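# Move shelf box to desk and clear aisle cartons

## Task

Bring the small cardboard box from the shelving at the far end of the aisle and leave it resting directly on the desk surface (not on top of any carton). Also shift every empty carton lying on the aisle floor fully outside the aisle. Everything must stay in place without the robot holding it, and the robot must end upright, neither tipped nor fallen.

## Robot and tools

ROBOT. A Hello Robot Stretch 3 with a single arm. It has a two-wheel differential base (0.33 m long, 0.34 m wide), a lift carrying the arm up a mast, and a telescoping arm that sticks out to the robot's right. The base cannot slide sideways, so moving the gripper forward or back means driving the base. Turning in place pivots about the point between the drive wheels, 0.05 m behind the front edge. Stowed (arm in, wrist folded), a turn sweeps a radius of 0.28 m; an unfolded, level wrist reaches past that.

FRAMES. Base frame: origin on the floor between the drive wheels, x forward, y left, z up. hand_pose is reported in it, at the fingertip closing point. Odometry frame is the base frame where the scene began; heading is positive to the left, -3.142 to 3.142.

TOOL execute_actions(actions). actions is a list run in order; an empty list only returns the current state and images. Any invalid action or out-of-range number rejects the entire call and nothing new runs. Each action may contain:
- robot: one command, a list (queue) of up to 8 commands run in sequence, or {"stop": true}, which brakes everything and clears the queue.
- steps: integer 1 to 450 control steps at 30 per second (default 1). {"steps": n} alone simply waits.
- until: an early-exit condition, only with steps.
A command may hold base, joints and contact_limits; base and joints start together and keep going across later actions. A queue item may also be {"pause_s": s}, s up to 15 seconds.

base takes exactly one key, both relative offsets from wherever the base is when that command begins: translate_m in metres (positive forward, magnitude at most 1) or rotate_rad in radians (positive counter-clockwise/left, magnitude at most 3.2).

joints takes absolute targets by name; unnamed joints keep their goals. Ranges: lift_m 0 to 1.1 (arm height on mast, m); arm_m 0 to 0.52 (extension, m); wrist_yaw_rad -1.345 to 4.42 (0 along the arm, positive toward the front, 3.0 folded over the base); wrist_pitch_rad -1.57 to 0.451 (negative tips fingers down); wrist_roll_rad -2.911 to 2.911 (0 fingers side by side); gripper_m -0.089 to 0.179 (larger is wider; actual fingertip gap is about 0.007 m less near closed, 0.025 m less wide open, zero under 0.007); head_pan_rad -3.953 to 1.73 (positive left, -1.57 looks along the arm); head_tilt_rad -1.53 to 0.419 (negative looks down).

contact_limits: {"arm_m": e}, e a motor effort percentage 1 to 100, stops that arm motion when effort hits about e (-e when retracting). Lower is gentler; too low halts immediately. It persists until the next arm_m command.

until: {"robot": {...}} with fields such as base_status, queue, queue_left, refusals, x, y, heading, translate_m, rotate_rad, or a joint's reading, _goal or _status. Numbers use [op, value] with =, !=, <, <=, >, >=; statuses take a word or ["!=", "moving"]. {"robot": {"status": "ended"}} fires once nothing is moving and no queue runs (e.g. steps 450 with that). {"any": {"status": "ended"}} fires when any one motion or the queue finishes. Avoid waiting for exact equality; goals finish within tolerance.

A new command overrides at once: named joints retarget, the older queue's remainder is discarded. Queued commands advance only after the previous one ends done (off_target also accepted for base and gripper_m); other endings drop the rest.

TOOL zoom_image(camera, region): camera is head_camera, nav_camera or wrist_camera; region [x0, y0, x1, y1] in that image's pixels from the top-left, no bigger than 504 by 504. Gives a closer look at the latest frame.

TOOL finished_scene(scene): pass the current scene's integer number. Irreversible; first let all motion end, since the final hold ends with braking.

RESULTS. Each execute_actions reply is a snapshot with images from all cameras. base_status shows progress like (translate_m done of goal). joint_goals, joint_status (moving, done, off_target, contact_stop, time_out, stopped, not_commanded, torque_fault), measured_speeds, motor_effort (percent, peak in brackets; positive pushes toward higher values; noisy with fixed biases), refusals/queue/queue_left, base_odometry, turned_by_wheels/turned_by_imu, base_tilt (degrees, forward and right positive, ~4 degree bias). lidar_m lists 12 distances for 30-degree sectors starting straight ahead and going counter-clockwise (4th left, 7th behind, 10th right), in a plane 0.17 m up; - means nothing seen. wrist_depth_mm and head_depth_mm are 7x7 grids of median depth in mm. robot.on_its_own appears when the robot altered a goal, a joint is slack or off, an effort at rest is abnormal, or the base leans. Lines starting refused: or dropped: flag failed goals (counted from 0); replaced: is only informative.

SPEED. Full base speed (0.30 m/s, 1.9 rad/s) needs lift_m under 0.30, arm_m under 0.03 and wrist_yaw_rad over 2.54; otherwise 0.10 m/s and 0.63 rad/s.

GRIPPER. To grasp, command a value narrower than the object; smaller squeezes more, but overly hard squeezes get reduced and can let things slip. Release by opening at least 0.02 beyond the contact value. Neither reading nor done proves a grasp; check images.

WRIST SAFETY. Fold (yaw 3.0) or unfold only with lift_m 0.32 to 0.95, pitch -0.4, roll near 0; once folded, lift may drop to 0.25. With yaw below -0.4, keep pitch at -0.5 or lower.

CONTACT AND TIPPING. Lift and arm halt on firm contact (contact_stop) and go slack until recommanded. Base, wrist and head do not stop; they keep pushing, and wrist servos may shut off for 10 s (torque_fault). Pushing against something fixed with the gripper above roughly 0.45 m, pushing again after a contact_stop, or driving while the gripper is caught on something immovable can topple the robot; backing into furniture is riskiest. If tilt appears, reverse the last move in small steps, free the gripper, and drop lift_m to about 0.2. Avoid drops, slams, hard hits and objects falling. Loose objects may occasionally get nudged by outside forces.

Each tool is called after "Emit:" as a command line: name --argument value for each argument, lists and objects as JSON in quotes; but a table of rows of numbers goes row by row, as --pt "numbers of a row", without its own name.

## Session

Emit:
execute_actions --actions '[{"robot":{"joints":{"head_tilt_rad":-0.6}},"steps":30}]'

Scene clock: 1.00 s.
robot.base_odometry: x=+0.000 y=+0.000 heading=+0.000 (m, m, rad; robot's odometry frame)
robot.turned_by_wheels: +0.000 (rad since the last result)
robot.turned_by_imu: +0.000 (rad since the last result)
robot.base_tilt: forward=-0.7 right=+2.7 (deg)
robot.lidar_m: 0.95 1.78 1.44 1.43 1.56 1.97 1.47 1.96 2.34 2.31 1.21 0.96
robot.head_depth_mm: 744 816 2602 2453 1782 1440 1267 / 757 825 910 1013 1158 1399 1265 / 770 839 924 1035 1170 1343 1263 / 782 854 945 1057 1203 1387 1255 / 795 871 971 1100 1280 1428 1256 / 2489 2745 3036 2524 1877 1501 1257 / 2510 2695 2871 2503 1874 1503 1252
robot.base_status: not_commanded
robot.joint_positions: lift_m=+0.308 arm_m=+0.002 wrist_yaw_rad=+2.999 wrist_pitch_rad=-0.507 wrist_roll_rad=+0.008 gripper_m=+0.037 head_pan_rad=-0.002 head_tilt_rad=-0.592
robot.joint_goals: lift_m=+0.308 arm_m=+0.002 wrist_yaw_rad=+2.999 wrist_pitch_rad=-0.507 wrist_roll_rad=+0.008 gripper_m=+0.037 head_pan_rad=-0.002 head_tilt_rad=-0.600
robot.joint_status: lift_m=not_commanded arm_m=not_commanded wrist_yaw_rad=not_commanded wrist_pitch_rad=not_commanded wrist_roll_rad=not_commanded gripper_m=not_commanded head_pan_rad=not_commanded head_tilt_rad=done
robot.measured_speeds: translate_m=+0.000 rotate_rad=+0.000 lift_m=+0.000 arm_m=+0.000 wrist_yaw_rad=+0.000 wrist_pitch_rad=+0.000 wrist_roll_rad=+0.000 head_pan_rad=+0.000 head_tilt_rad=+0.000
robot: refusals=0 queue=done queue_left=0
robot.motor_effort: left_wheel=+1(1) right_wheel=+0(0) lift_m=+28(28) arm_m=+0(0) wrist_yaw_rad=+0(0) wrist_pitch_rad=+3(4) wrist_roll_rad=+0(0) gripper_m=+0(1) head_pan_rad=+0(0) head_tilt_rad=-3(37) (%)
robot.hand_pose: x=+0.0089 y=+0.0629 z=+0.3015 quat_wxyz=(+0.227, +0.698, +0.128, +0.667) (m; robot's base frame)
robot.wrist_depth_mm: - - - - - - - / - - - - - - - / 887 906 916 908 932 941 958 / 701 716 723 713 735 727 746 / 584 579 - 604 600 602 613 / 496 521 - - 518 514 516 / 447 - - - 436 448 439
pictures: head_camera (sideways: a quarter turn clockwise sets it upright), nav_camera (sideways: a quarter turn counterclockwise sets it upright), wrist_camera
camera_calibration (this result's frames):
head_camera: T_world_to_cam=[[-0.527683, -0.0208556, -0.849185, 1.12337], [-0.0089691, 0.99978, -0.0189807, 0.0299179], [0.849394, -0.00239939, -0.527754, 0.636244], [0, 0, 0, 1]] pos_world=[0.0526318, -0.00495613, 1.2903]
nav_camera: T_world_to_cam=[[0.571939, -0.036793, 0.819471, -1.02731], [-0.0149393, -0.999295, -0.0344401, 0.0958324], [0.82016, 0.00745527, -0.572085, 0.697249], [0, 0, 0, 1]] pos_world=[0.0171344, 0.0527689, 1.24404]
wrist_camera: T_world_to_cam=[[0.991233, -0.131284, 0.0149036, -0.00985344], [-0.0664648, -0.59293, -0.802507, 0.321569], [0.114193, 0.79448, -0.596457, 0.297903], [0, 0, 0, 1]] pos_world=[-0.00287843, -0.0473037, 0.435894]
Images, in order (width x height): head_camera 896x504, nav_camera 672x504, wrist_camera 644x364.

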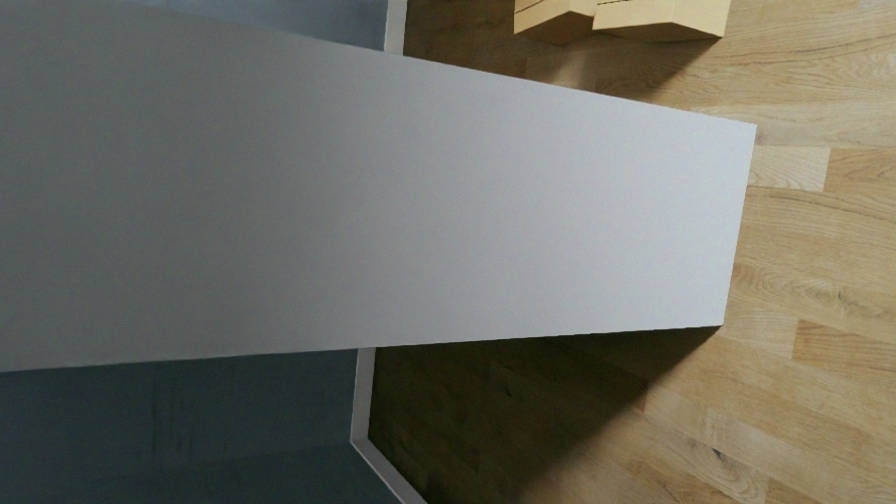

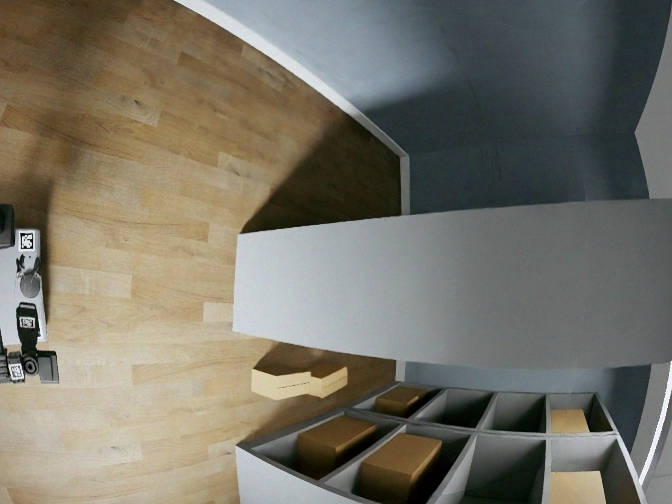

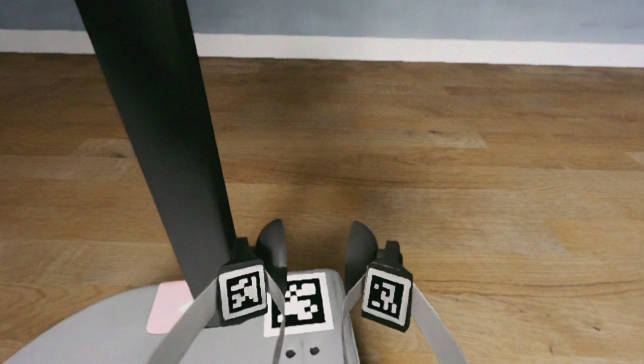

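Emit:
execute_actions --actions '[{"robot":[{"base":{"rotate_rad":-0.735},"joints":{"lift_m":0.28,"wrist_pitch_rad":-0.4}},{"base":{"translate_m":0.8}},{"base":{"rotate_rad":2.13},"joints":{"head_pan_rad":-1.57,"head_tilt_rad":-1.1}},{"joints":{"lift_m":0.42}},{"joints":{"wrist_yaw_rad":0,"gripper_m":0.179}},{"joints":{"wrist_pitch_rad":-1.5,"arm_m":0.33}}],"steps":450,"until":{"robot":{"status":"ended"}}},{"steps":450,"until":{"robot":{"status":"ended"}}}]'

Scene clock: 23.47 s.
robot.base_odometry: x=+0.593 y=-0.536 heading=+1.395 (m, m, rad; robot's odometry frame)
robot.turned_by_wheels: +1.395 (rad since the last result)
robot.turned_by_imu: +1.413 (rad since the last result)
robot.base_tilt: forward=-0.6 right=+2.7 (deg)
robot.lidar_m: 1.87 1.93 2.60 2.17 2.71 1.97 1.89 0.42 0.44 0.40 0.43 0.41
robot.head_depth_mm: 1049 1035 984 1164 1248 1162 1093 / 1665 1706 1526 1424 1287 1190 - / 2043 1963 1692 - 1315 1218 - / 2048 1971 1690 1361 1192 1213 - / 1998 1930 1685 1486 1306 1199 1092 / 1324 1333 1317 1336 1286 1178 1090 / 1092 1137 984 893 933 1164 1090
robot.base_status: done (rotate_rad +2.1299 of +2.1300)
robot.joint_positions: lift_m=+0.420 arm_m=+0.330 wrist_yaw_rad=+0.001 wrist_pitch_rad=-1.495 wrist_roll_rad=+0.008 gripper_m=+0.179 head_pan_rad=-1.563 head_tilt_rad=-1.087
robot.joint_goals: lift_m=+0.420 arm_m=+0.330 wrist_yaw_rad=+0.000 wrist_pitch_rad=-1.500 wrist_roll_rad=+0.008 gripper_m=+0.179 head_pan_rad=-1.570 head_tilt_rad=-1.100
robot.joint_status: lift_m=done arm_m=done wrist_yaw_rad=done wrist_pitch_rad=done wrist_roll_rad=not_commanded gripper_m=done head_pan_rad=done head_tilt_rad=done
robot.measured_speeds: translate_m=+0.000 rotate_rad=+0.000 lift_m=+0.000 arm_m=+0.000 wrist_yaw_rad=+0.000 wrist_pitch_rad=+0.000 wrist_roll_rad=+0.000 head_pan_rad=+0.000 head_tilt_rad=+0.000
robot: refusals=0 queue=done queue_left=0
robot.motor_effort: left_wheel=-1(11) right_wheel=+2(11) lift_m=+37(38) arm_m=+6(5) wrist_yaw_rad=-1(2) wrist_pitch_rad=-1(5) wrist_roll_rad=+0(0) gripper_m=-1(90) head_pan_rad=-2(25) head_tilt_rad=-7(34) (%)
robot.hand_pose: x=-0.0216 y=-0.4699 z=+0.3009 quat_wxyz=(+0.517, +0.479, -0.520, -0.483) (m; robot's base frame)
robot.wrist_depth_mm: 393 448 275 448 454 454 372 / 390 463 277 279 456 456 381 / 396 460 282 372 462 453 387 / 401 471 286 465 466 468 390 / 398 476 287 469 468 472 397 / 403 479 293 483 478 472 397 / 491 491 484 484 482 478 389
pictures: head_camera (sideways: a quarter turn clockwise sets it upright), nav_camera (sideways: a quarter turn counterclockwise sets it upright), wrist_camera
camera_calibration (this result's frames):
head_camera: T_world_to_cam=[[-0.0286065, 0.867301, -0.496961, 0.66133], [0.999586, 0.0263633, -0.0115294, 0.014055], [0.00310206, -0.497085, -0.867696, 1.08352], [0, 0, 0, 1]] pos_world=[0.00150806, -0.0353435, 1.26898]
nav_camera: T_world_to_cam=[[-0.028761, -0.892692, 0.449748, -0.541891], [-0.999508, 0.0200403, -0.0241403, 0.08841], [0.0125368, -0.450221, -0.892829, 1.11927], [0, 0, 0, 1]] pos_world=[0.0587491, 0.018404, 1.24516]
wrist_camera: T_world_to_cam=[[-0.999815, -0.0192352, -0.000536538, -0.0352757], [-0.0192349, 0.99823, 0.0562767, 0.493397], [-0.000546905, 0.0562766, -0.998415, 0.495966], [0, 0, 0, 1]] pos_world=[-0.0255075, -0.521113, 0.467394]
Images, in order (width x height): head_camera 896x504, nav_camera 672x504, wrist_camera 644x364.

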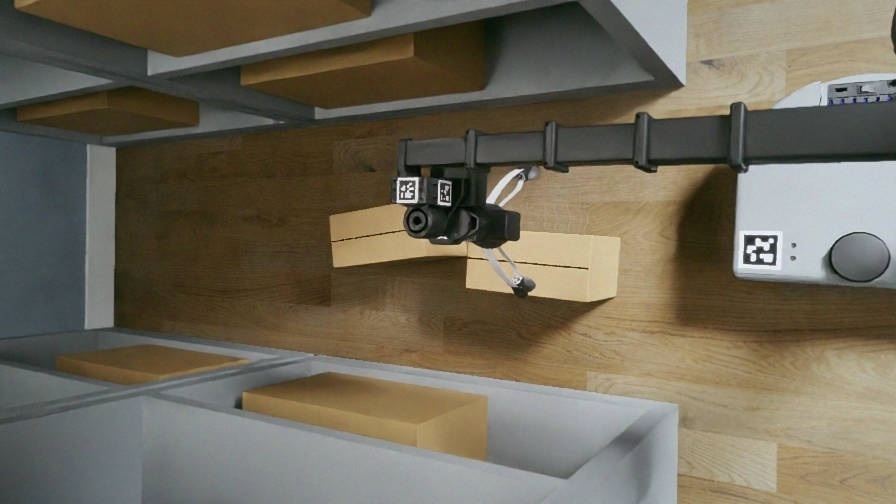

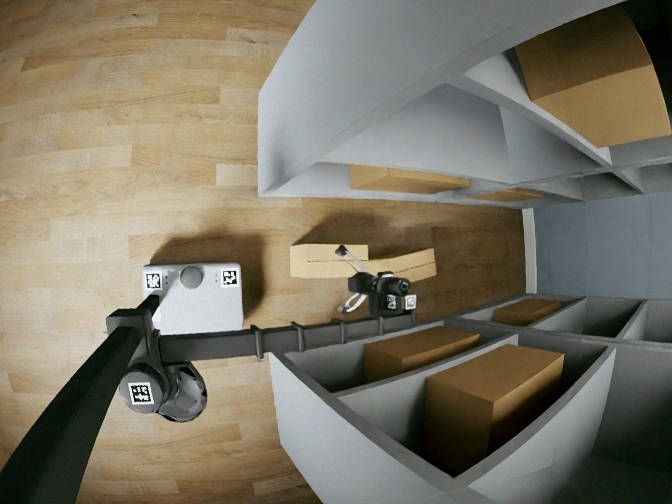

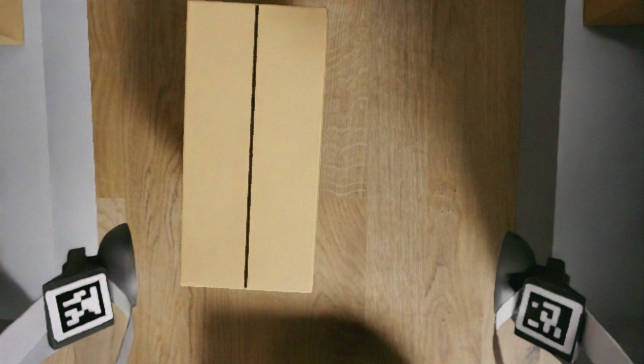

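Emit:
execute_actions --actions '[{"robot":[{"base":{"translate_m":0.058},"joints":{"arm_m":0.375,"wrist_yaw_rad":-0.05}},{"joints":{"lift_m":0.265}},{"joints":{"gripper_m":0.09}},{"joints":{"lift_m":0.5}},{"joints":{"arm_m":0.04}},{"base":{"rotate_rad":-2.1}},{"joints":{"arm_m":0.5,"lift_m":0.38}},{"joints":{"lift_m":0.268}}],"steps":450,"until":{"robot":{"status":"ended"}}},{"steps":450,"until":{"robot":{"status":"ended"}}}]'

Scene clock: 47.80 s.
robot.base_odometry: x=+0.604 y=-0.479 heading=-0.705 (m, m, rad; robot's odometry frame)
robot.turned_by_wheels: -2.100 (rad since the last result)
robot.turned_by_imu: -2.114 (rad since the last result)
robot.base_tilt: forward=-0.7 right=+2.7 (deg)
robot.lidar_m: 0.78 0.75 0.37 0.38 1.82 1.87 2.50 2.16 2.35 0.52 1.95 0.47
robot.head_depth_mm: 2337 1957 1695 1489 1325 1199 1091 / 2282 1968 1688 1495 1329 1195 - / 2198 1955 1694 1461 1305 1210 - / 2122 1965 1697 1456 1306 1214 - / 2000 1956 1689 1497 1324 1198 1090 / 1914 1960 1685 1482 1326 1195 1092 / 1814 1952 1691 1491 1326 1195 1088
robot.base_status: done (rotate_rad -2.0999 of -2.1000)
robot.joint_positions: lift_m=+0.268 arm_m=+0.500 wrist_yaw_rad=-0.049 wrist_pitch_rad=-1.499 wrist_roll_rad=+0.007 gripper_m=+0.091 head_pan_rad=-1.563 head_tilt_rad=-1.087
robot.joint_goals: lift_m=+0.268 arm_m=+0.500 wrist_yaw_rad=-0.050 wrist_pitch_rad=-1.500 wrist_roll_rad=+0.007 gripper_m=+0.090 head_pan_rad=-1.570 head_tilt_rad=-1.100
robot.joint_status: lift_m=done arm_m=done wrist_yaw_rad=done wrist_pitch_rad=done wrist_roll_rad=not_commanded gripper_m=done head_pan_rad=done head_tilt_rad=done
robot.measured_speeds: translate_m=+0.000 rotate_rad=+0.000 lift_m=+0.000 arm_m=+0.000 wrist_yaw_rad=+0.000 wrist_pitch_rad=+0.000 wrist_roll_rad=+0.000 head_pan_rad=+0.000 head_tilt_rad=+0.000
robot: refusals=0 queue=done queue_left=0
robot.motor_effort: left_wheel=+3(10) right_wheel=-2(6) lift_m=+17(40) arm_m=+6(5) wrist_yaw_rad=-1(2) wrist_pitch_rad=+0(5) wrist_roll_rad=+0(0) gripper_m=-17(94) head_pan_rad=-1(2) head_tilt_rad=-6(7) (%)
robot.hand_pose: x=-0.0214 y=-0.6389 z=+0.1499 quat_wxyz=(+0.504, +0.467, -0.531, -0.496) (m; robot's base frame)
robot.wrist_depth_mm: 303 303 126 126 126 301 301 / 307 307 126 127 127 308 309 / 310 309 128 128 128 310 310 / 314 315 129 129 129 316 313 / 321 317 131 130 130 317 318 / 324 - 131 131 131 321 320 / 328 326 133 132 132 327 325
pictures: head_camera (sideways: a quarter turn clockwise sets it upright), nav_camera (sideways: a quarter turn counterclockwise sets it upright), wrist_camera
camera_calibration (this result's frames):
head_camera: T_world_to_cam=[[-0.0284831, 0.86731, -0.496952, 0.661318], [0.99959, 0.0262212, -0.0115292, 0.0140547], [0.00303124, -0.497077, -0.867701, 1.08352], [0, 0, 0, 1]] pos_world=[0.00150303, -0.0353425, 1.26898]
nav_camera: T_world_to_cam=[[-0.028888, -0.892693, 0.449739, -0.541878], [-0.999505, 0.0201828, -0.02414, 0.0884096], [0.0124727, -0.450214, -0.892834, 1.11927], [0, 0, 0, 1]] pos_world=[0.0587517, 0.0183971, 1.24516]
wrist_camera: T_world_to_cam=[[-0.999546, 0.0301188, -0.000554379, -0.00678376], [0.0300309, 0.997737, 0.0601587, 0.670765], [0.00236503, 0.0601147, -0.998189, 0.357123], [0, 0, 0, 1]] pos_world=[-0.027769, -0.690511, 0.31612]
Images, in order (width x height): head_camera 896x504, nav_camera 672x504, wrist_camera 644x364.

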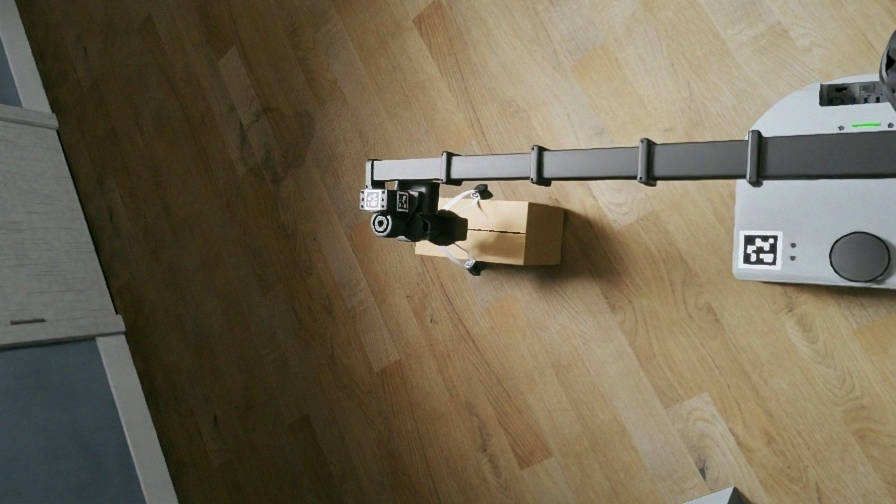

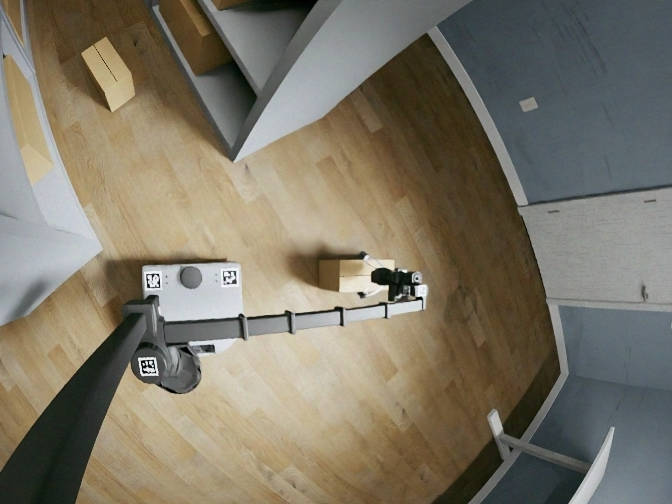

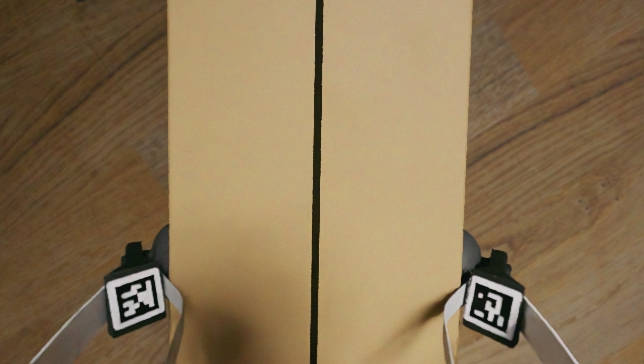

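Emit:
execute_actions --actions '[{"robot":[{"joints":{"gripper_m":0.179}},{"joints":{"lift_m":0.36}},{"joints":{"arm_m":0.05}},{"base":{"rotate_rad":2.1}},{"base":{"translate_m":-0.08},"joints":{"wrist_pitch_rad":-0.4,"wrist_yaw_rad":0.12,"arm_m":0.3}},{"joints":{"lift_m":0.12}}],"steps":450,"until":{"robot":{"status":"ended"}}},{"steps":450,"until":{"robot":{"status":"ended"}}}]'

Scene clock: 70.93 s.
robot.base_odometry: x=+0.590 y=-0.558 heading=+1.395 (m, m, rad; robot's odometry frame)
robot.turned_by_wheels: +2.100 (rad since the last result)
robot.turned_by_imu: +2.123 (rad since the last result)
robot.base_tilt: forward=-0.7 right=+2.7 (deg)
robot.lidar_m: 1.89 1.96 2.64 2.18 0.47 0.45 1.87 0.41 0.41 0.75 0.74 0.42
robot.head_depth_mm: 1004 962 947 912 1211 1163 1092 / 1471 1414 1448 1399 1286 1184 - / 2034 1967 1687 1490 1305 1210 - / 2045 1957 1694 1403 1301 1212 - / 2039 1919 1686 1487 1324 1192 1089 / 1425 1344 1415 1398 1282 1201 1092 / 1094 1138 1000 1123 1227 1164 1091
robot.base_status: done (translate_m -0.0800 of -0.0800)
robot.joint_positions: lift_m=+0.120 arm_m=+0.300 wrist_yaw_rad=+0.118 wrist_pitch_rad=-0.419 wrist_roll_rad=+0.007 gripper_m=+0.179 head_pan_rad=-1.563 head_tilt_rad=-1.087
robot.joint_goals: lift_m=+0.120 arm_m=+0.300 wrist_yaw_rad=+0.120 wrist_pitch_rad=-0.400 wrist_roll_rad=+0.007 gripper_m=+0.179 head_pan_rad=-1.570 head_tilt_rad=-1.100
robot.joint_status: lift_m=done arm_m=done wrist_yaw_rad=done wrist_pitch_rad=done wrist_roll_rad=not_commanded gripper_m=done head_pan_rad=done head_tilt_rad=done
robot.measured_speeds: translate_m=+0.000 rotate_rad=+0.000 lift_m=+0.000 arm_m=+0.000 wrist_yaw_rad=+0.000 wrist_pitch_rad=+0.000 wrist_roll_rad=+0.000 head_pan_rad=+0.000 head_tilt_rad=+0.000
robot: refusals=0 queue=done queue_left=0
robot.motor_effort: left_wheel=-2(7) right_wheel=+3(7) lift_m=+16(39) arm_m=+5(8) wrist_yaw_rad=+2(4) wrist_pitch_rad=+5(6) wrist_roll_rad=+0(0) gripper_m=+1(91) head_pan_rad=-2(2) head_tilt_rad=-6(6) (%)
robot.hand_pose: x=+0.0049 y=-0.6674 z=+0.1330 quat_wxyz=(+0.697, +0.187, -0.684, -0.107) (m; robot's base frame)
robot.wrist_depth_mm: 377 532 925 - - 608 399 / 387 538 801 279 895 584 391 / 383 510 631 225 233 572 386 / 374 468 474 249 261 487 363 / 358 372 374 276 354 389 347 / - 311 313 304 308 319 312 / 256 266 269 269 272 267 279
pictures: head_camera (sideways: a quarter turn clockwise sets it upright), nav_camera (sideways: a quarter turn counterclockwise sets it upright), wrist_camera
camera_calibration (this result's frames):
head_camera: T_world_to_cam=[[-0.0284219, 0.867312, -0.496952, 0.661318], [0.999592, 0.0261506, -0.0115292, 0.0140547], [0.00299616, -0.497077, -0.867701, 1.08352], [0, 0, 0, 1]] pos_world=[0.00150054, -0.0353422, 1.26898]
nav_camera: T_world_to_cam=[[-0.028951, -0.892691, 0.449739, -0.541878], [-0.999503, 0.0202533, -0.02414, 0.0884096], [0.0124409, -0.450215, -0.892834, 1.11927], [0, 0, 0, 1]] pos_world=[0.058753, 0.0183934, 1.24516]
wrist_camera: T_world_to_cam=[[-0.991696, -0.127543, 0.0164723, -0.0872285], [-0.0806702, 0.517198, -0.852056, 0.500546], [0.100154, -0.846309, -0.523192, -0.326629], [0, 0, 0, 1]] pos_world=[-0.0134117, -0.546436, 0.25704]
Images, in order (width x height): head_camera 896x504, nav_camera 672x504, wrist_camera 644x364.

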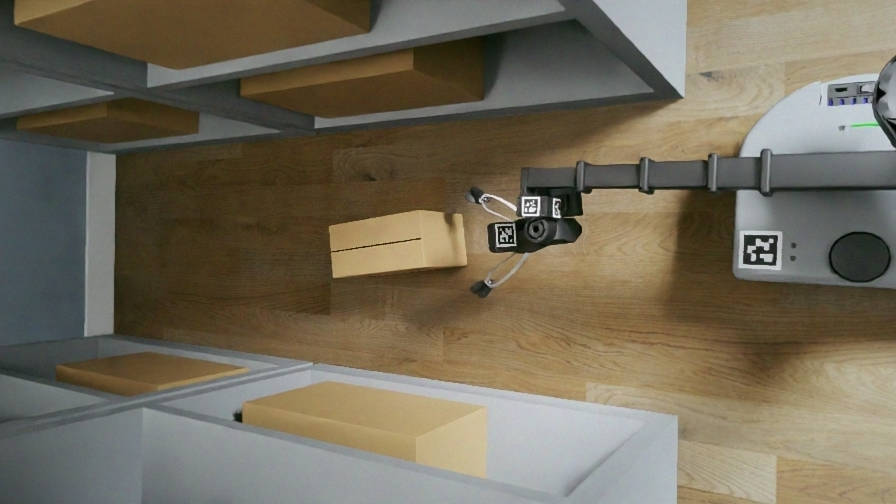

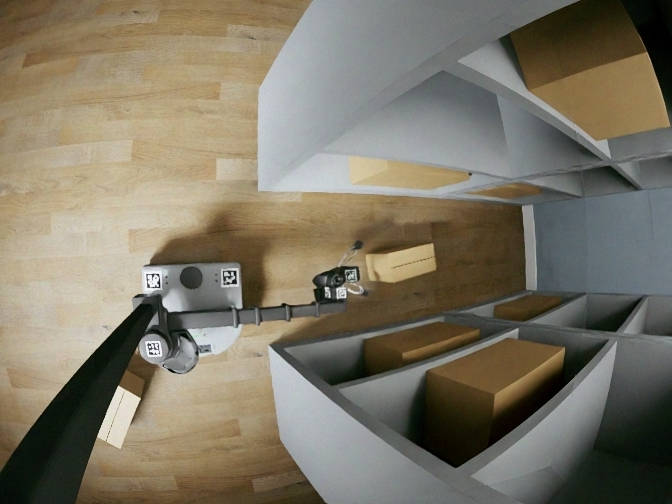

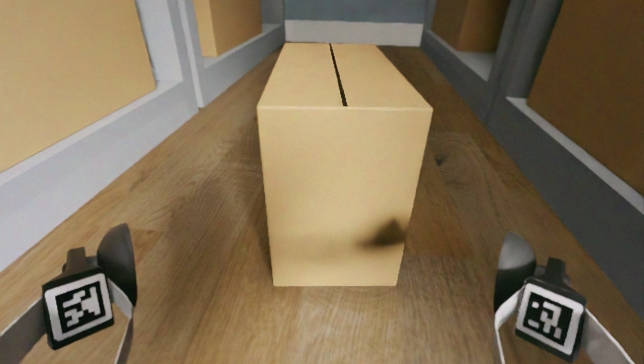

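Emit:
execute_actions --actions '[{"robot":[{"base":{"translate_m":-0.006},"joints":{"arm_m":0.43}},{"joints":{"gripper_m":0.09}},{"joints":{"arm_m":0.17}},{"joints":{"gripper_m":0.179}},{"joints":{"lift_m":0.38}},{"base":{"translate_m":0.035},"joints":{"wrist_pitch_rad":-1.5,"arm_m":0.465}}],"steps":450,"until":{"robot":{"status":"ended"}}},{"steps":450,"until":{"robot":{"status":"ended"}}}]'

Scene clock: 89.40 s.
robot.base_odometry: x=+0.595 y=-0.530 heading=+1.395 (m, m, rad; robot's odometry frame)
robot.turned_by_wheels: +0.000 (rad since the last result)
robot.turned_by_imu: +0.004 (rad since the last result)
robot.base_tilt: forward=-0.6 right=+2.7 (deg)
robot.lidar_m: 1.87 1.92 2.60 2.17 2.71 0.48 1.90 0.43 0.45 0.50 0.42 0.40
robot.head_depth_mm: 1074 1052 1004 1194 1247 1163 1091 / 1702 1755 1528 1438 1305 1196 - / 2025 1961 1723 1445 1306 1213 - / 2044 1954 1691 1396 1283 1213 - / 2006 1903 1692 1484 1321 1203 1088 / 1184 1202 1294 1324 1279 1178 1091 / 1092 1135 977 884 896 1167 1090
robot.base_status: done (translate_m +0.0350 of +0.0350)
robot.joint_positions: lift_m=+0.380 arm_m=+0.465 wrist_yaw_rad=+0.118 wrist_pitch_rad=-1.495 wrist_roll_rad=+0.007 gripper_m=+0.179 head_pan_rad=-1.563 head_tilt_rad=-1.087
robot.joint_goals: lift_m=+0.380 arm_m=+0.465 wrist_yaw_rad=+0.120 wrist_pitch_rad=-1.500 wrist_roll_rad=+0.007 gripper_m=+0.179 head_pan_rad=-1.570 head_tilt_rad=-1.100
robot.joint_status: lift_m=done arm_m=done wrist_yaw_rad=done wrist_pitch_rad=done wrist_roll_rad=not_commanded gripper_m=done head_pan_rad=done head_tilt_rad=done
robot.measured_speeds: translate_m=+0.000 rotate_rad=+0.000 lift_m=+0.000 arm_m=+0.000 wrist_yaw_rad=+0.000 wrist_pitch_rad=+0.000 wrist_roll_rad=+0.000 head_pan_rad=+0.000 head_tilt_rad=+0.000
robot: refusals=0 queue=done queue_left=0
robot.motor_effort: left_wheel=-2(6) right_wheel=+2(8) lift_m=+38(38) arm_m=+6(7) wrist_yaw_rad=+2(2) wrist_pitch_rad=-2(6) wrist_roll_rad=+1(0) gripper_m=+0(97) head_pan_rad=-2(2) head_tilt_rad=-6(6) (%)
robot.hand_pose: x=-0.0222 y=-0.6049 z=+0.2609 quat_wxyz=(+0.544, +0.509, -0.491, -0.452) (m; robot's base frame)
robot.wrist_depth_mm: 367 416 412 237 411 414 364 / 369 418 415 239 417 416 352 / 380 424 417 241 418 417 350 / 389 427 423 242 423 427 347 / 395 429 423 247 430 432 353 / 373 437 431 250 435 437 357 / 439 444 447 250 437 443 359
pictures: head_camera (sideways: a quarter turn clockwise sets it upright), nav_camera (sideways: a quarter turn counterclockwise sets it upright), wrist_camera
camera_calibration (this result's frames):
head_camera: T_world_to_cam=[[-0.0283838, 0.867313, -0.496953, 0.661318], [0.999593, 0.0261068, -0.0115292, 0.0140547], [0.00297436, -0.497077, -0.867701, 1.08352], [0, 0, 0, 1]] pos_world=[0.00149899, -0.035342, 1.26898]
nav_camera: T_world_to_cam=[[-0.0289902, -0.892689, 0.449739, -0.541878], [-0.999503, 0.0202971, -0.02414, 0.0884096], [0.0124211, -0.450215, -0.892834, 1.11927], [0, 0, 0, 1]] pos_world=[0.0587538, 0.0183911, 1.24516]
wrist_camera: T_world_to_cam=[[-0.990675, -0.136247, -0.000484416, -0.109035], [-0.136057, 0.989095, 0.0563849, 0.622287], [-0.00720313, 0.055925, -0.998409, 0.463263], [0, 0, 0, 1]] pos_world=[-0.020015, -0.656265, 0.427386]
Images, in order (width x height): head_camera 896x504, nav_camera 672x504, wrist_camera 644x364.

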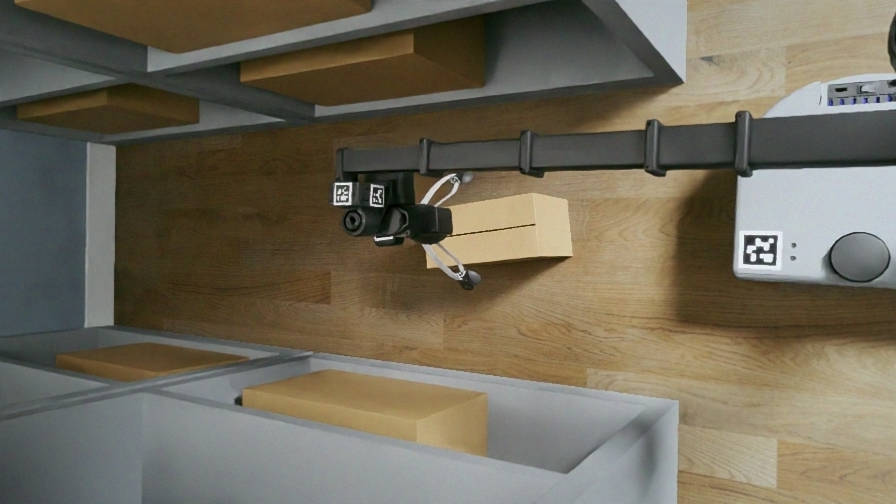

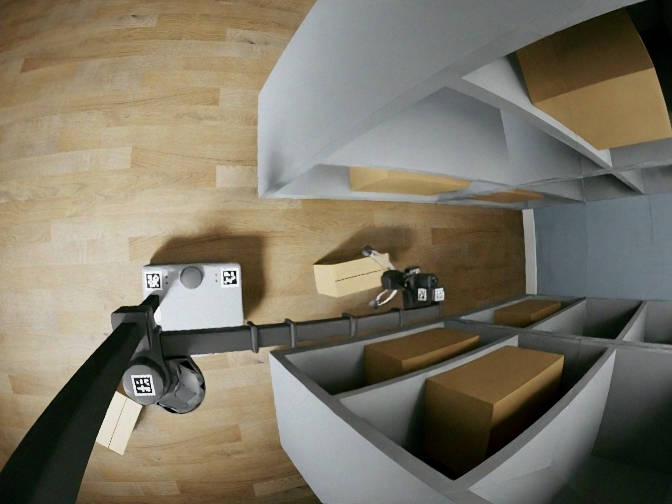

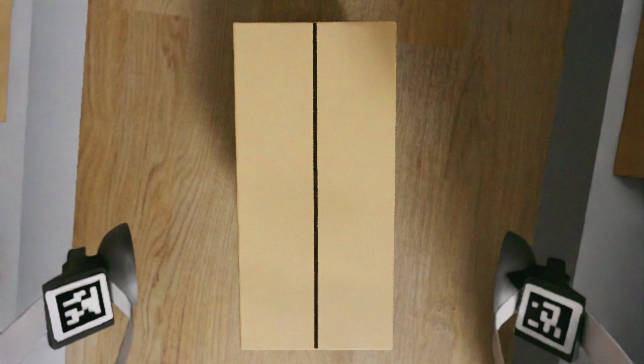

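Emit:
execute_actions --actions '[{"robot":[{"joints":{"lift_m":0.265,"arm_m":0.475}},{"joints":{"gripper_m":0.09}},{"joints":{"lift_m":0.5}},{"joints":{"arm_m":0.04}},{"base":{"rotate_rad":-1.56},"joints":{"head_pan_rad":0,"head_tilt_rad":-0.7}},{"joints":{"arm_m":0.45,"lift_m":0.38}},{"joints":{"lift_m":0.268}},{"joints":{"gripper_m":0.179}}],"steps":450,"until":{"robot":{"status":"ended"}}},{"steps":450,"until":{"robot":{"status":"ended"}}}]'

Scene clock: 114.23 s.
robot.base_odometry: x=+0.595 y=-0.530 heading=-0.165 (m, m, rad; robot's odometry frame)
robot.turned_by_wheels: -1.560 (rad since the last result)
robot.turned_by_imu: -1.569 (rad since the last result)
robot.base_tilt: forward=-0.7 right=+2.7 (deg)
robot.lidar_m: 1.19 0.41 0.40 1.86 1.93 2.61 2.17 2.33 0.48 0.47 0.43 0.45
robot.head_depth_mm: 983 1021 1140 981 969 1105 1129 / 1748 1933 1640 1416 1435 1332 1172 / 1798 2007 2245 2079 1690 1405 1193 / 1804 2008 2279 2146 1692 1394 1192 / 1787 2027 2246 2066 1686 1393 1185 / 1735 1897 1327 1384 1428 1330 1167 / 957 968 1208 1245 1016 1090 1115
robot.base_status: done (rotate_rad -1.5599 of -1.5600)
robot.joint_positions: lift_m=+0.268 arm_m=+0.450 wrist_yaw_rad=+0.118 wrist_pitch_rad=-1.499 wrist_roll_rad=+0.012 gripper_m=+0.179 head_pan_rad=-0.007 head_tilt_rad=-0.705
robot.joint_goals: lift_m=+0.268 arm_m=+0.450 wrist_yaw_rad=+0.120 wrist_pitch_rad=-1.500 wrist_roll_rad=+0.012 gripper_m=+0.179 head_pan_rad=+0.000 head_tilt_rad=-0.700
robot.joint_status: lift_m=done arm_m=done wrist_yaw_rad=done wrist_pitch_rad=done wrist_roll_rad=not_commanded gripper_m=done head_pan_rad=done head_tilt_rad=done
robot.measured_speeds: translate_m=+0.000 rotate_rad=+0.000 lift_m=+0.000 arm_m=+0.000 wrist_yaw_rad=+0.000 wrist_pitch_rad=+0.000 wrist_roll_rad=+0.000 head_pan_rad=+0.000 head_tilt_rad=+0.000
robot: refusals=0 queue=done queue_left=0
robot.motor_effort: left_wheel=+4(9) right_wheel=-1(5) lift_m=+16(40) arm_m=+5(6) wrist_yaw_rad=+1(2) wrist_pitch_rad=+0(6) wrist_roll_rad=-1(1) gripper_m=+0(95) head_pan_rad=+2(27) head_tilt_rad=+4(29) (%)
robot.hand_pose: x=-0.0223 y=-0.5889 z=+0.1499 quat_wxyz=(+0.542, +0.509, -0.491, -0.454) (m; robot's base frame)
robot.wrist_depth_mm: 304 303 127 126 127 303 302 / 305 307 128 128 128 307 304 / 310 311 130 129 130 309 310 / 313 314 131 131 131 312 315 / 319 315 133 133 132 319 316 / - 322 135 135 134 320 317 / 328 325 136 136 136 326 283
pictures: head_camera (sideways: a quarter turn clockwise sets it upright), nav_camera (sideways: a quarter turn counterclockwise sets it upright), wrist_camera
camera_calibration (this result's frames):
head_camera: T_world_to_cam=[[-0.61995, -0.0174707, -0.784447, 1.03953], [-0.00586351, 0.999827, -0.0176336, 0.0281425], [0.78462, -0.00633233, -0.619945, 0.756577], [0, 0, 0, 1]] pos_world=[0.0509984, -0.00518532, 1.28499]
nav_camera: T_world_to_cam=[[0.660282, -0.0403802, 0.749931, -0.9372], [-0.023899, -0.999178, -0.0327589, 0.0936934], [0.750637, 0.00370753, -0.660704, 0.812955], [0, 0, 0, 1]] pos_world=[0.0108224, 0.052758, 1.24303]
wrist_camera: T_world_to_cam=[[-0.991252, -0.13198, -0.000866797, -0.104472], [-0.131792, 0.989444, 0.0602588, 0.612447], [-0.00709531, 0.0598459, -0.998182, 0.353756], [0, 0, 0, 1]] pos_world=[-0.0203328, -0.640941, 0.316117]
Images, in order (width x height): head_camera 896x504, nav_camera 672x504, wrist_camera 644x364.

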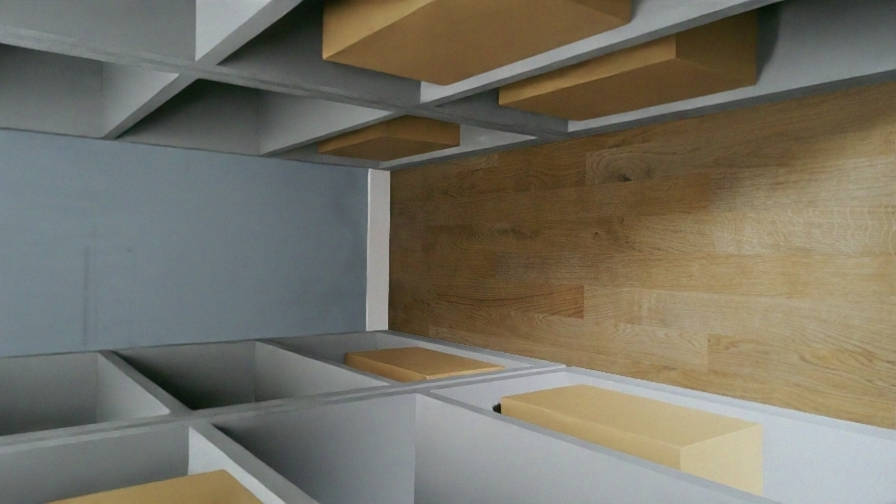

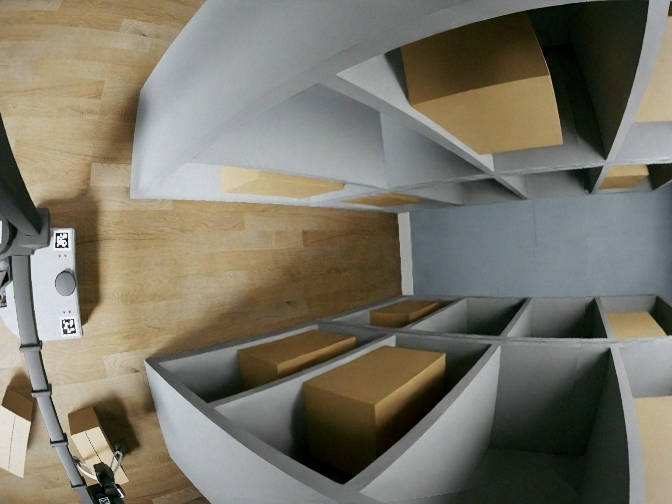

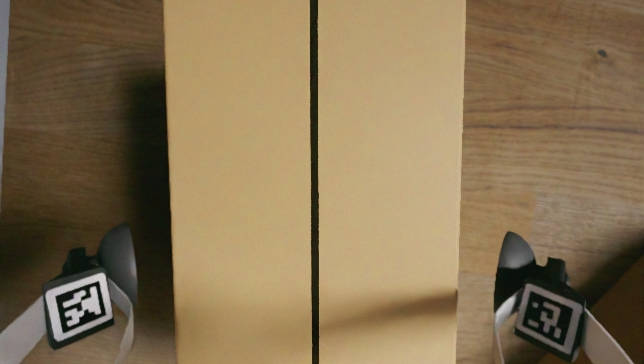

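Emit:
execute_actions --actions '[{"robot":[{"joints":{"lift_m":0.37}},{"joints":{"arm_m":0,"wrist_pitch_rad":-0.4,"gripper_m":0.04}},{"joints":{"wrist_yaw_rad":3}},{"joints":{"lift_m":0.285}},{"base":{"translate_m":0.9}}],"steps":450,"until":{"robot":{"status":"ended"}}},{"steps":450,"until":{"robot":{"status":"ended"}}}]'

Scene clock: 132.90 s.
robot.base_odometry: x=+1.483 y=-0.677 heading=-0.165 (m, m, rad; robot's odometry frame)
robot.turned_by_wheels: +0.000 (rad since the last result)
robot.turned_by_imu: +0.012 (rad since the last result)
robot.base_tilt: forward=-0.7 right=+2.7 (deg)
robot.lidar_m: 1.23 0.43 0.33 0.32 0.33 0.66 3.06 0.67 0.35 0.33 0.34 0.44
robot.head_depth_mm: 995 1053 1234 1268 1030 1108 1124 / 1023 1145 1275 1411 1426 1313 1177 / 1027 1145 1293 1487 1640 1399 1190 / 1026 1147 1300 1491 1634 1398 1190 / 1028 1147 1298 1502 1643 1394 1186 / 1032 1141 1278 1411 1574 1323 1165 / 986 1050 1248 1245 1017 1017 1049
robot.base_status: done (translate_m +0.9000 of +0.9000)
robot.joint_positions: lift_m=+0.285 arm_m=+0.003 wrist_yaw_rad=+2.998 wrist_pitch_rad=-0.419 wrist_roll_rad=+0.012 gripper_m=+0.040 head_pan_rad=-0.007 head_tilt_rad=-0.704
robot.joint_goals: lift_m=+0.285 arm_m=+0.000 wrist_yaw_rad=+3.000 wrist_pitch_rad=-0.400 wrist_roll_rad=+0.012 gripper_m=+0.040 head_pan_rad=+0.000 head_tilt_rad=-0.700
robot.joint_status: lift_m=done arm_m=done wrist_yaw_rad=done wrist_pitch_rad=done wrist_roll_rad=not_commanded gripper_m=done head_pan_rad=done head_tilt_rad=done
robot.measured_speeds: translate_m=+0.000 rotate_rad=+0.000 lift_m=+0.000 arm_m=+0.000 wrist_yaw_rad=+0.000 wrist_pitch_rad=+0.000 wrist_roll_rad=+0.000 head_pan_rad=+0.000 head_tilt_rad=+0.000
robot: refusals=0 queue=done queue_left=0
robot.motor_effort: left_wheel=+2(13) right_wheel=-1(5) lift_m=+17(40) arm_m=-4(6) wrist_yaw_rad=+3(3) wrist_pitch_rad=+5(6) wrist_roll_rad=-1(1) gripper_m=+0(90) head_pan_rad=+3(3) head_tilt_rad=+2(2) (%)
robot.hand_pose: x=+0.0109 y=+0.0745 z=+0.2979 quat_wxyz=(+0.197, +0.704, +0.096, +0.675) (m; robot's base frame)
robot.wrist_depth_mm: 670 - 561 581 539 361 362 / 330 - 348 357 375 385 449 / 363 - 378 396 418 420 490 / 611 397 418 438 474 461 520 / 507 438 452 472 505 532 556 / 450 465 - 499 526 534 529 / 460 - - - 447 451 450
pictures: head_camera (sideways: a quarter turn clockwise sets it upright), nav_camera (sideways: a quarter turn counterclockwise sets it upright), wrist_camera
camera_calibration (this result's frames):
head_camera: T_world_to_cam=[[-0.619144, -0.017559, -0.785081, 1.04036], [-0.00597884, 0.999826, -0.0176469, 0.0281605], [0.785255, -0.00623208, -0.619141, 0.755528], [0, 0, 0, 1]] pos_world=[0.0510163, -0.00517945, 1.28504]
nav_camera: T_world_to_cam=[[0.65952, -0.0402867, 0.750607, -0.938077], [-0.0237321, -0.999181, -0.0327761, 0.0937148], [0.751313, 0.00380296, -0.659936, 0.81195], [0, 0, 0, 1]] pos_world=[0.0108756, 0.0527582, 1.24303]
wrist_camera: T_world_to_cam=[[0.990728, -0.135285, 0.01246, -0.00920566], [-0.0602744, -0.519885, -0.852107, 0.334976], [0.121755, 0.843456, -0.523219, 0.260827], [0, 0, 0, 1]] pos_world=[-0.00244624, -0.0470921, 0.422019]
Images, in order (width x height): head_camera 896x504, nav_camera 672x504, wrist_camera 644x364.

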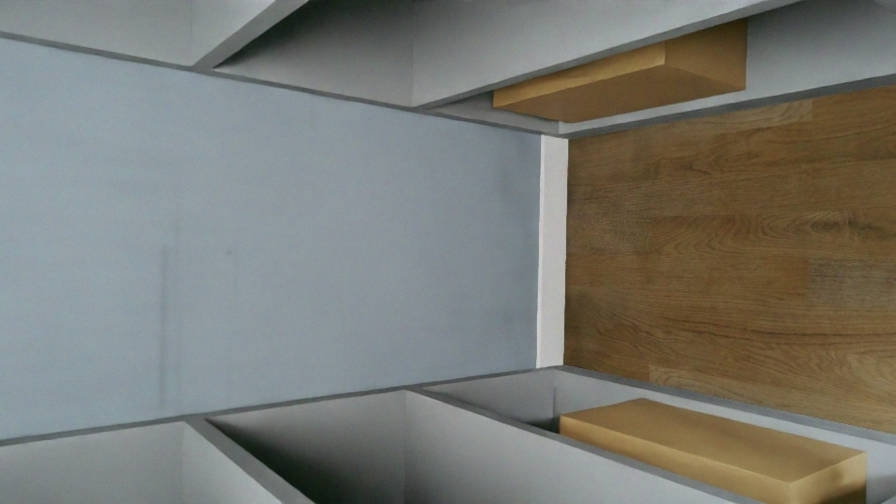

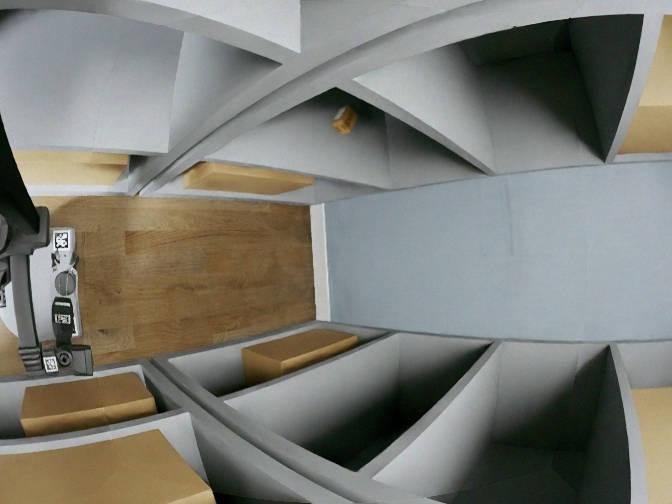

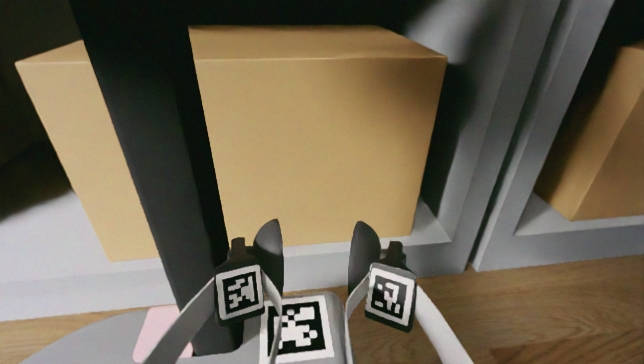

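Emit:
execute_actions --actions '[{"robot":[{"base":{"rotate_rad":0.6},"joints":{"head_pan_rad":-3.14}},{"base":{"translate_m":0.04}},{"base":{"rotate_rad":2.49}}],"steps":450,"until":{"robot":{"status":"ended"}}}]'

Scene clock: 141.70 s.
robot.base_odometry: x=+1.519 y=-0.660 heading=+2.925 (m, m, rad; robot's odometry frame)
robot.turned_by_wheels: +3.090 (rad since the last result)
robot.turned_by_imu: +3.109 (rad since the last result)
robot.base_tilt: forward=-0.6 right=+2.7 (deg)
robot.lidar_m: 3.11 0.70 0.37 0.35 0.36 0.45 1.13 0.42 0.31 0.30 0.30 0.40
robot.head_depth_mm: 984 1031 1228 1262 1026 1112 1126 / 1012 1119 1257 1389 1368 1299 1177 / 1012 1124 1278 1477 1647 1400 1190 / 1007 1127 1273 1471 1641 1392 1194 / 1009 1123 1275 1460 1638 1395 1193 / 1006 1120 1256 1405 1569 1344 1163 / 977 1039 1210 1245 1017 991 998
robot.base_status: done (rotate_rad +2.4899 of +2.4900)
robot.joint_positions: lift_m=+0.285 arm_m=+0.003 wrist_yaw_rad=+2.998 wrist_pitch_rad=-0.419 wrist_roll_rad=+0.012 gripper_m=+0.040 head_pan_rad=-3.133 head_tilt_rad=-0.704
robot.joint_goals: lift_m=+0.285 arm_m=+0.000 wrist_yaw_rad=+3.000 wrist_pitch_rad=-0.400 wrist_roll_rad=+0.012 gripper_m=+0.040 head_pan_rad=-3.140 head_tilt_rad=-0.700
robot.joint_status: lift_m=done arm_m=done wrist_yaw_rad=done wrist_pitch_rad=done wrist_roll_rad=not_commanded gripper_m=done head_pan_rad=done head_tilt_rad=done
robot.measured_speeds: translate_m=+0.000 rotate_rad=+0.000 lift_m=+0.000 arm_m=+0.000 wrist_yaw_rad=+0.000 wrist_pitch_rad=+0.000 wrist_roll_rad=+0.000 head_pan_rad=+0.000 head_tilt_rad=+0.000
robot: refusals=0 queue=done queue_left=0
robot.motor_effort: left_wheel=-1(11) right_wheel=+3(12) lift_m=+17(17) arm_m=-5(6) wrist_yaw_rad=+2(2) wrist_pitch_rad=+5(5) wrist_roll_rad=-1(1) gripper_m=+0(1) head_pan_rad=-2(25) head_tilt_rad=+4(3) (%)
robot.hand_pose: x=+0.0109 y=+0.0745 z=+0.2979 quat_wxyz=(+0.197, +0.704, +0.096, +0.675) (m; robot's base frame)
robot.wrist_depth_mm: 341 - 574 581 773 813 601 / 352 - 381 399 423 825 602 / 365 - 409 436 458 809 622 / 389 456 455 483 526 651 625 / 425 473 498 512 555 589 616 / 466 490 - 536 540 535 527 / 457 - - - 445 451 452
pictures: head_camera (sideways: a quarter turn clockwise sets it upright), nav_camera (sideways: a quarter turn counterclockwise sets it upright), wrist_camera
camera_calibration (this result's frames):
head_camera: T_world_to_cam=[[0.618649, 0.0269369, -0.785205, 1.03297], [0.0211238, -0.999621, -0.0176495, 0.0279985], [-0.785383, -0.00566771, -0.618984, 0.764904], [0, 0, 0, 1]] pos_world=[-0.038893, 0.00449826, 1.28505]
nav_camera: T_world_to_cam=[[-0.659904, 0.0302904, 0.750739, -0.930201], [0.0085834, 0.999426, -0.0327794, 0.0935221], [-0.751301, -0.0151874, -0.659785, 0.82092], [0, 0, 0, 1]] pos_world=[0.00211252, -0.0528246, 1.24303]
wrist_camera: T_world_to_cam=[[0.990736, -0.135229, 0.0124597, -0.00920122], [-0.0602452, -0.519889, -0.852107, 0.33496], [0.121707, 0.843462, -0.523219, 0.260852], [0, 0, 0, 1]] pos_world=[-0.00245192, -0.0471214, 0.422019]
Images, in order (width x height): head_camera 896x504, nav_camera 672x504, wrist_camera 644x364.

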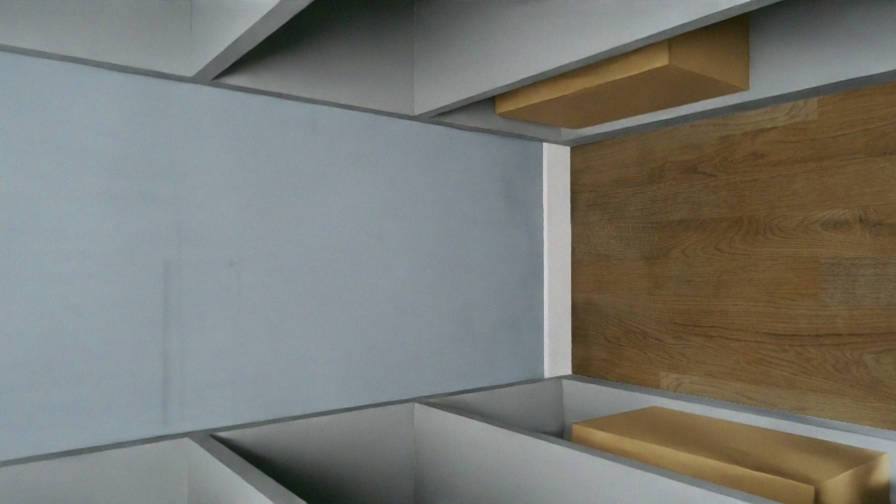

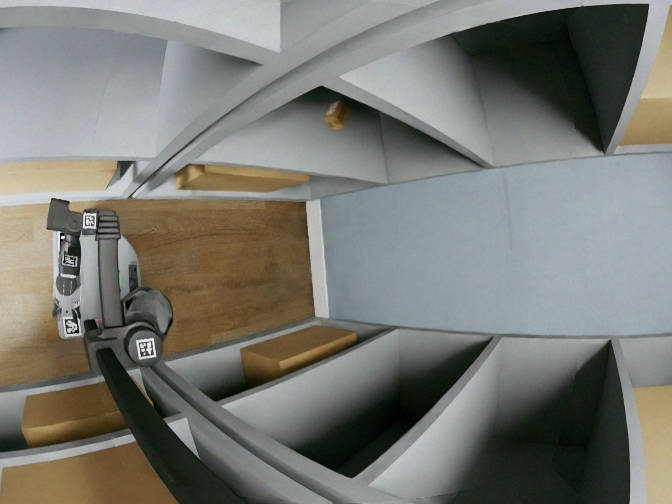

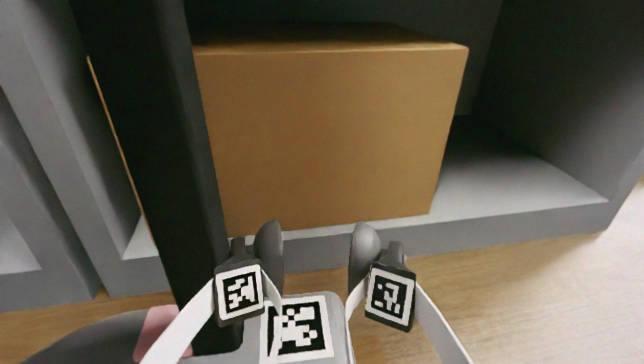

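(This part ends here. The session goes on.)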